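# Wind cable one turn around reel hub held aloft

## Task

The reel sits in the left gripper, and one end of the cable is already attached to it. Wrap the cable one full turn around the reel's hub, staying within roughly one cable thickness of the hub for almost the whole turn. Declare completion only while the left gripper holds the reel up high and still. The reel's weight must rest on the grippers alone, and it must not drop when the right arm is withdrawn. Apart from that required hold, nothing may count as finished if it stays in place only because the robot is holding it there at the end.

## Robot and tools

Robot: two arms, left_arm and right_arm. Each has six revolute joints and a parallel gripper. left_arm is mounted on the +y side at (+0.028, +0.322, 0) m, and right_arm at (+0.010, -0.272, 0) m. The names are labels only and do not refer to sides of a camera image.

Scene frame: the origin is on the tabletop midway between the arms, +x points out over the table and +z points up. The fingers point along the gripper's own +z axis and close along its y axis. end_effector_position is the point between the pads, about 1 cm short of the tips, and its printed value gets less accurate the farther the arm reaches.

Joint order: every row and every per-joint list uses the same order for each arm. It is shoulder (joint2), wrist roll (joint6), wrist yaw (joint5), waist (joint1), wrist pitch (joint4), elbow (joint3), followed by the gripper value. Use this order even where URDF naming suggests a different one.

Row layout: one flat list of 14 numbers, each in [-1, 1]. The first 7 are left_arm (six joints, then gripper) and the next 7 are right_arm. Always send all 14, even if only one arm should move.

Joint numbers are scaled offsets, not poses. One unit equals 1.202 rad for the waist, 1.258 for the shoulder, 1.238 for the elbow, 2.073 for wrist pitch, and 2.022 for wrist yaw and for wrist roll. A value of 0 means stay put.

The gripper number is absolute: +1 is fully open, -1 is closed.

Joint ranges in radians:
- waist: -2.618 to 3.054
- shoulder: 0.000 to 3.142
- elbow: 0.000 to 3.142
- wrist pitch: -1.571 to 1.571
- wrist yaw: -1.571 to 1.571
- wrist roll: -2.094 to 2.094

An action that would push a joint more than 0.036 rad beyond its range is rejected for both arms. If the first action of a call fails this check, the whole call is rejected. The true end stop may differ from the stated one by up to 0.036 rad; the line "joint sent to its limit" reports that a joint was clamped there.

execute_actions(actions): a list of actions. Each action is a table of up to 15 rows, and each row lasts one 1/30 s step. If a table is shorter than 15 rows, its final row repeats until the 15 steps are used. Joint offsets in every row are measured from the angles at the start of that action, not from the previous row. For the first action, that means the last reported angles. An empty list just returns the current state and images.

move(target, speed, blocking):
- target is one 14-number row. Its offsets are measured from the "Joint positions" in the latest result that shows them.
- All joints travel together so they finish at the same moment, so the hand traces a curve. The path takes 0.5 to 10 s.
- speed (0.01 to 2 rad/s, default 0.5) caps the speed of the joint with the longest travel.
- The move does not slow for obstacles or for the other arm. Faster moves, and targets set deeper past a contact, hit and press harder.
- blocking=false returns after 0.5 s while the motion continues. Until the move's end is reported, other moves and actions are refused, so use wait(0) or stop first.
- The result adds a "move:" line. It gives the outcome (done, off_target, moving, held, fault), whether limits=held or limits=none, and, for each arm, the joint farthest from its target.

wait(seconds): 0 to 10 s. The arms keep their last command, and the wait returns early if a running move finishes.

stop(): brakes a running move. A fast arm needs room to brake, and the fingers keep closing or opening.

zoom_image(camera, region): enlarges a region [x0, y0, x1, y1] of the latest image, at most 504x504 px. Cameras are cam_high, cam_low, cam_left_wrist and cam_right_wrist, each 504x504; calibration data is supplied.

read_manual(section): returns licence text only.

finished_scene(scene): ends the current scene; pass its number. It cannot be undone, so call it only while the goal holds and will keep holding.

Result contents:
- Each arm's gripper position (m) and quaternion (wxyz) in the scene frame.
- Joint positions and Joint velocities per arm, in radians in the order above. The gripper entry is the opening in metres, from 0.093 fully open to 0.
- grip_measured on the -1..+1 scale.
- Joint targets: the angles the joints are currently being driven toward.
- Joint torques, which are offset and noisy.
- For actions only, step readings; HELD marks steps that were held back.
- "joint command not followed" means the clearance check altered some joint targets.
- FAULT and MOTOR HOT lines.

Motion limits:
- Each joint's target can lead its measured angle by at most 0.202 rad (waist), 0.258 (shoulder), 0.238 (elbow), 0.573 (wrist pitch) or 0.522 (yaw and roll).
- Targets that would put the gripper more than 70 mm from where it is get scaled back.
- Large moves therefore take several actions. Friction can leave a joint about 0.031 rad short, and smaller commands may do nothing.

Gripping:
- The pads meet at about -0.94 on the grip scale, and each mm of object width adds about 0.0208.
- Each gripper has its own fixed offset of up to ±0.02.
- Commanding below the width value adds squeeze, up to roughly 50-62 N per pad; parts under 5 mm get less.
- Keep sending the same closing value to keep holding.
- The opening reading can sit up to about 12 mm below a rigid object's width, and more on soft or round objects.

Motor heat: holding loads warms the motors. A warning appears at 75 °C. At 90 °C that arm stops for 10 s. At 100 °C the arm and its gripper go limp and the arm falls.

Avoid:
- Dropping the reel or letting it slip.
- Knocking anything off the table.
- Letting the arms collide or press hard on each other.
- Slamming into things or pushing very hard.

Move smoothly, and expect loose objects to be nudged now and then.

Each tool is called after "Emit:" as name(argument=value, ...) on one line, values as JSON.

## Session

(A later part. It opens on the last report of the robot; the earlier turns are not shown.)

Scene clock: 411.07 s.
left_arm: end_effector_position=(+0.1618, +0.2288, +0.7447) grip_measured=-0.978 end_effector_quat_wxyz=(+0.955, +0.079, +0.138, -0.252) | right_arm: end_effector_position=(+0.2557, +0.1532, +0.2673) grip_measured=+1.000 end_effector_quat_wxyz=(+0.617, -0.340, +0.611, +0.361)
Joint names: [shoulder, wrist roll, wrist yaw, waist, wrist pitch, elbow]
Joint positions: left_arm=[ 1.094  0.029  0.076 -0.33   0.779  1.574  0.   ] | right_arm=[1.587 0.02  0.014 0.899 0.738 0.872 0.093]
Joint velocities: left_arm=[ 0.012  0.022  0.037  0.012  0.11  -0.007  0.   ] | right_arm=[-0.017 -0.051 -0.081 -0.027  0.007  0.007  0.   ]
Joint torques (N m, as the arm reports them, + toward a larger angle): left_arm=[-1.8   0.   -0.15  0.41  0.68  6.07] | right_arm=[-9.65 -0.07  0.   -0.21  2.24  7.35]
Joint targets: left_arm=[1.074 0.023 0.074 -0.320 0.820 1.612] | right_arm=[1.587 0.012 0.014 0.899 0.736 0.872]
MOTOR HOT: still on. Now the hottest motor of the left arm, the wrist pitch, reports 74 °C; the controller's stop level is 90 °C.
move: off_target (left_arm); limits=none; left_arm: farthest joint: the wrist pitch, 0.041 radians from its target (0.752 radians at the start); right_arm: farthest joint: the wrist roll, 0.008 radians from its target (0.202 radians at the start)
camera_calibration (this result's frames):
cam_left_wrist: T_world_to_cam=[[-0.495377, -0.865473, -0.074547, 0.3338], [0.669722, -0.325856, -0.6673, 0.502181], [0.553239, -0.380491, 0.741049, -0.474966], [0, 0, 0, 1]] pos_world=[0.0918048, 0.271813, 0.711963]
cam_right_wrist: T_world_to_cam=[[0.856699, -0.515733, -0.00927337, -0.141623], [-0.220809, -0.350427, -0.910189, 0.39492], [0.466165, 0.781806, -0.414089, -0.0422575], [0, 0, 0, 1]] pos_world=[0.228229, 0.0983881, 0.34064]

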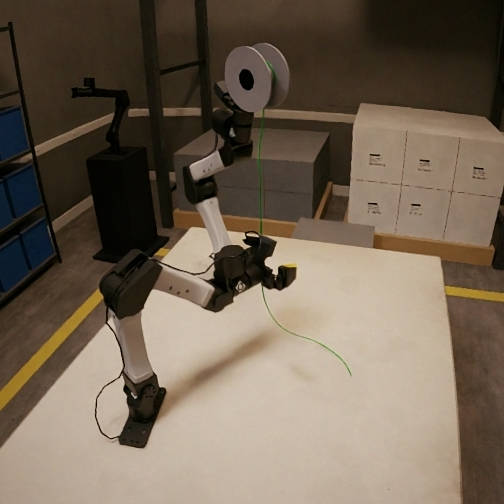

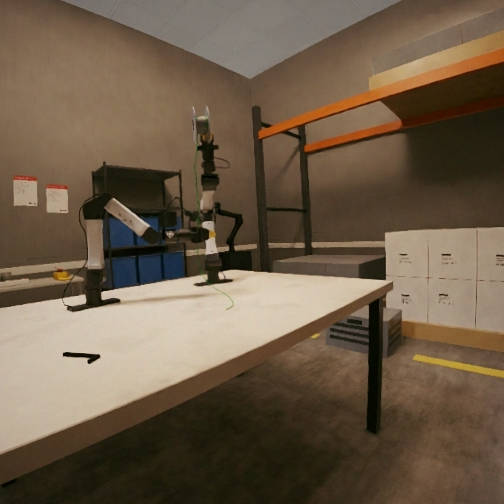

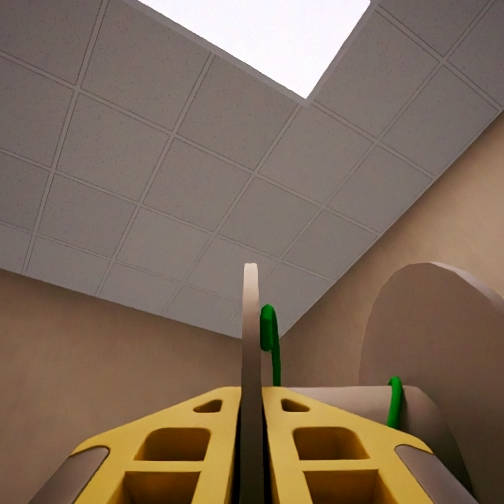

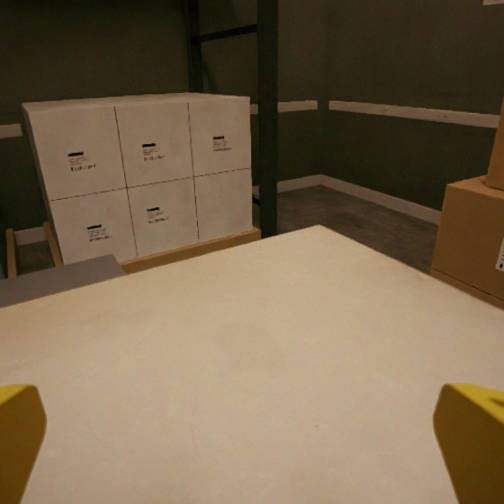

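Emit:
move(target=[-0.016,-0.003,-0.001,0.008,0.02,0.031,-1, -0.472,0,0,0,-0.092,-0.37,1], speed=0.5)

Emit:
zoom_image(camera="cam_low", region=[175,98,235,158])

Emit:
zoom_image(camera="cam_high", region=[215,35,305,125])

Scene clock: 418.60 s.
left_arm: end_effector_position=(+0.1617, +0.2289, +0.7448) grip_measured=-0.978 end_effector_quat_wxyz=(+0.955, +0.079, +0.138, -0.252) | right_arm: end_effector_position=(+0.1903, +0.0389, +0.2547) grip_measured=+1.000 end_effector_quat_wxyz=(+0.611, -0.344, +0.617, +0.357)
Joint names: [shoulder, wrist roll, wrist yaw, waist, wrist pitch, elbow]
Joint positions: left_arm=[ 1.094  0.029  0.076 -0.33   0.78   1.574  0.   ] | right_arm=[1.004 0.02  0.014 0.899 0.572 0.433 0.093]
Joint velocities: left_arm=[ 0.002  0.007 -0.051  0.022 -0.007 -0.002  0.   ] | right_arm=[-0.007 -0.168  0.051 -0.012 -0.095 -0.012  0.   ]
Joint torques (N m, as the arm reports them, + toward a larger angle): left_arm=[-1.81  0.02 -0.15  0.4   0.74  6.08] | right_arm=[-4.49  0.02  0.05 -0.16  2.06  5.98]
Joint targets: left_arm=[1.074 0.023 0.074 -0.320 0.821 1.612] | right_arm=[0.994 0.020 0.014 0.899 0.547 0.413]
MOTOR HOT: cleared. Now the hottest motor of the left arm, the wrist pitch, reports 68 °C.
move: off_target (left_arm, right_arm); limits=none; left_arm: farthest joint: the wrist pitch, 0.040 radians from its target (0.040 radians at the start); right_arm: farthest joint: the wrist pitch, 0.025 radians from its target (0.191 radians at the start)
camera_calibration (this result's frames):
cam_left_wrist: T_world_to_cam=[[-0.495328, -0.865502, -0.0745367, 0.333798], [0.67016, -0.326115, -0.666734, 0.501916], [0.552752, -0.380204, 0.741559, -0.475258], [0, 0, 0, 1]] pos_world=[0.0916751, 0.27189, 0.711957]
cam_right_wrist: T_world_to_cam=[[0.856609, -0.515897, -0.00843931, -0.144811], [-0.229786, -0.366796, -0.901476, 0.329056], [0.461973, 0.774152, -0.432746, 0.0782369], [0, 0, 0, 1]] pos_world=[0.163515, -0.0145784, 0.329271]

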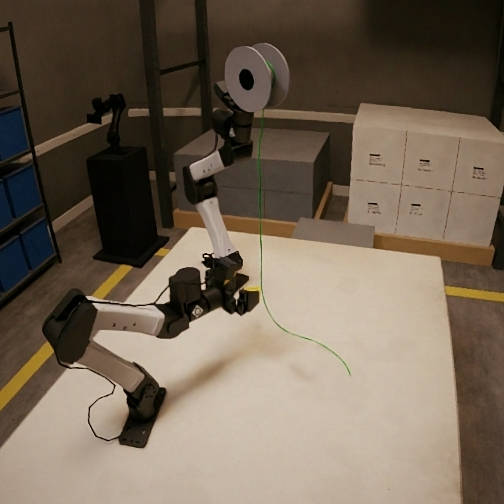

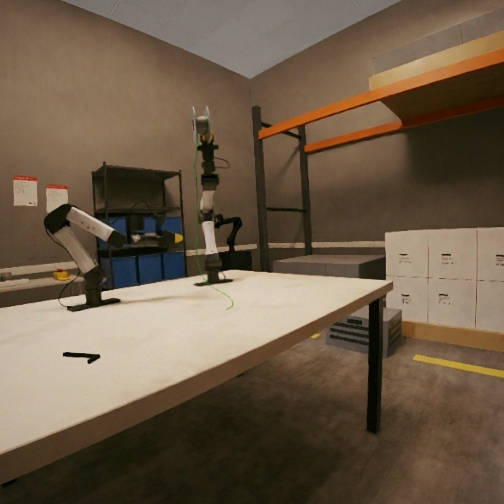

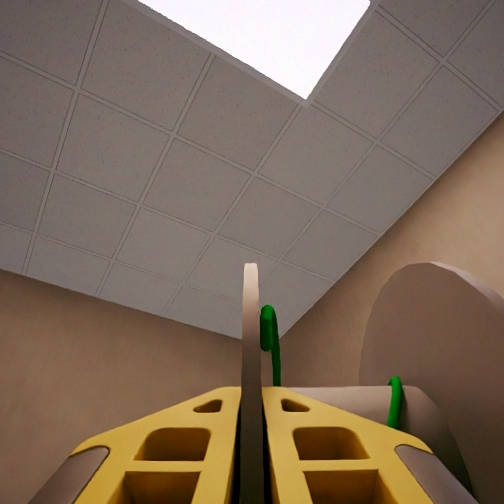

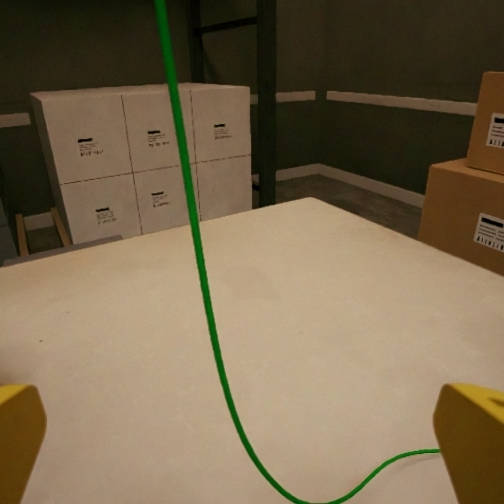

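Region (175, 98, 235, 158) of cam_low's 504x504 image, scaled by 8.400, with more detail than that image has.

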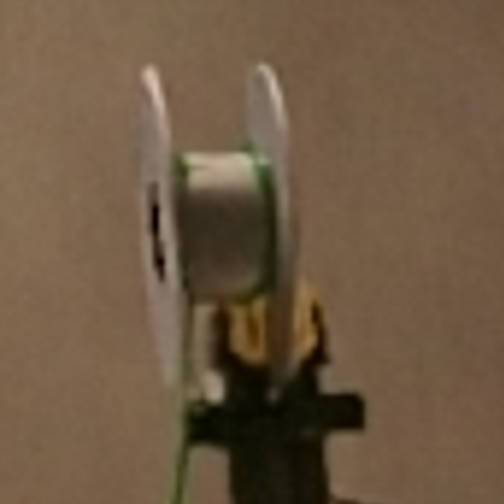

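Region (215, 35, 305, 125) of cam_high's 504x504 image, scaled by 5.600, with more detail than that image has.

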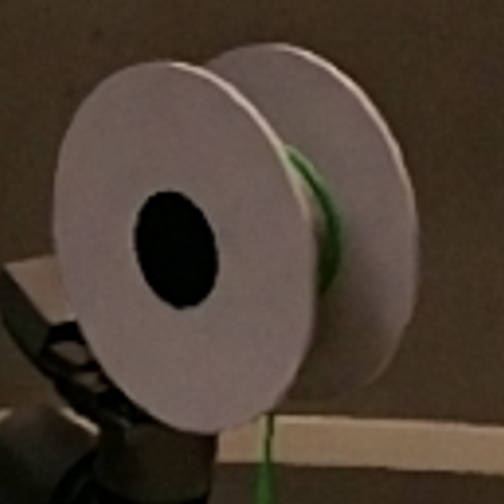

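Emit:
finished_scene(scene=2)

The scene is finished: the task was done.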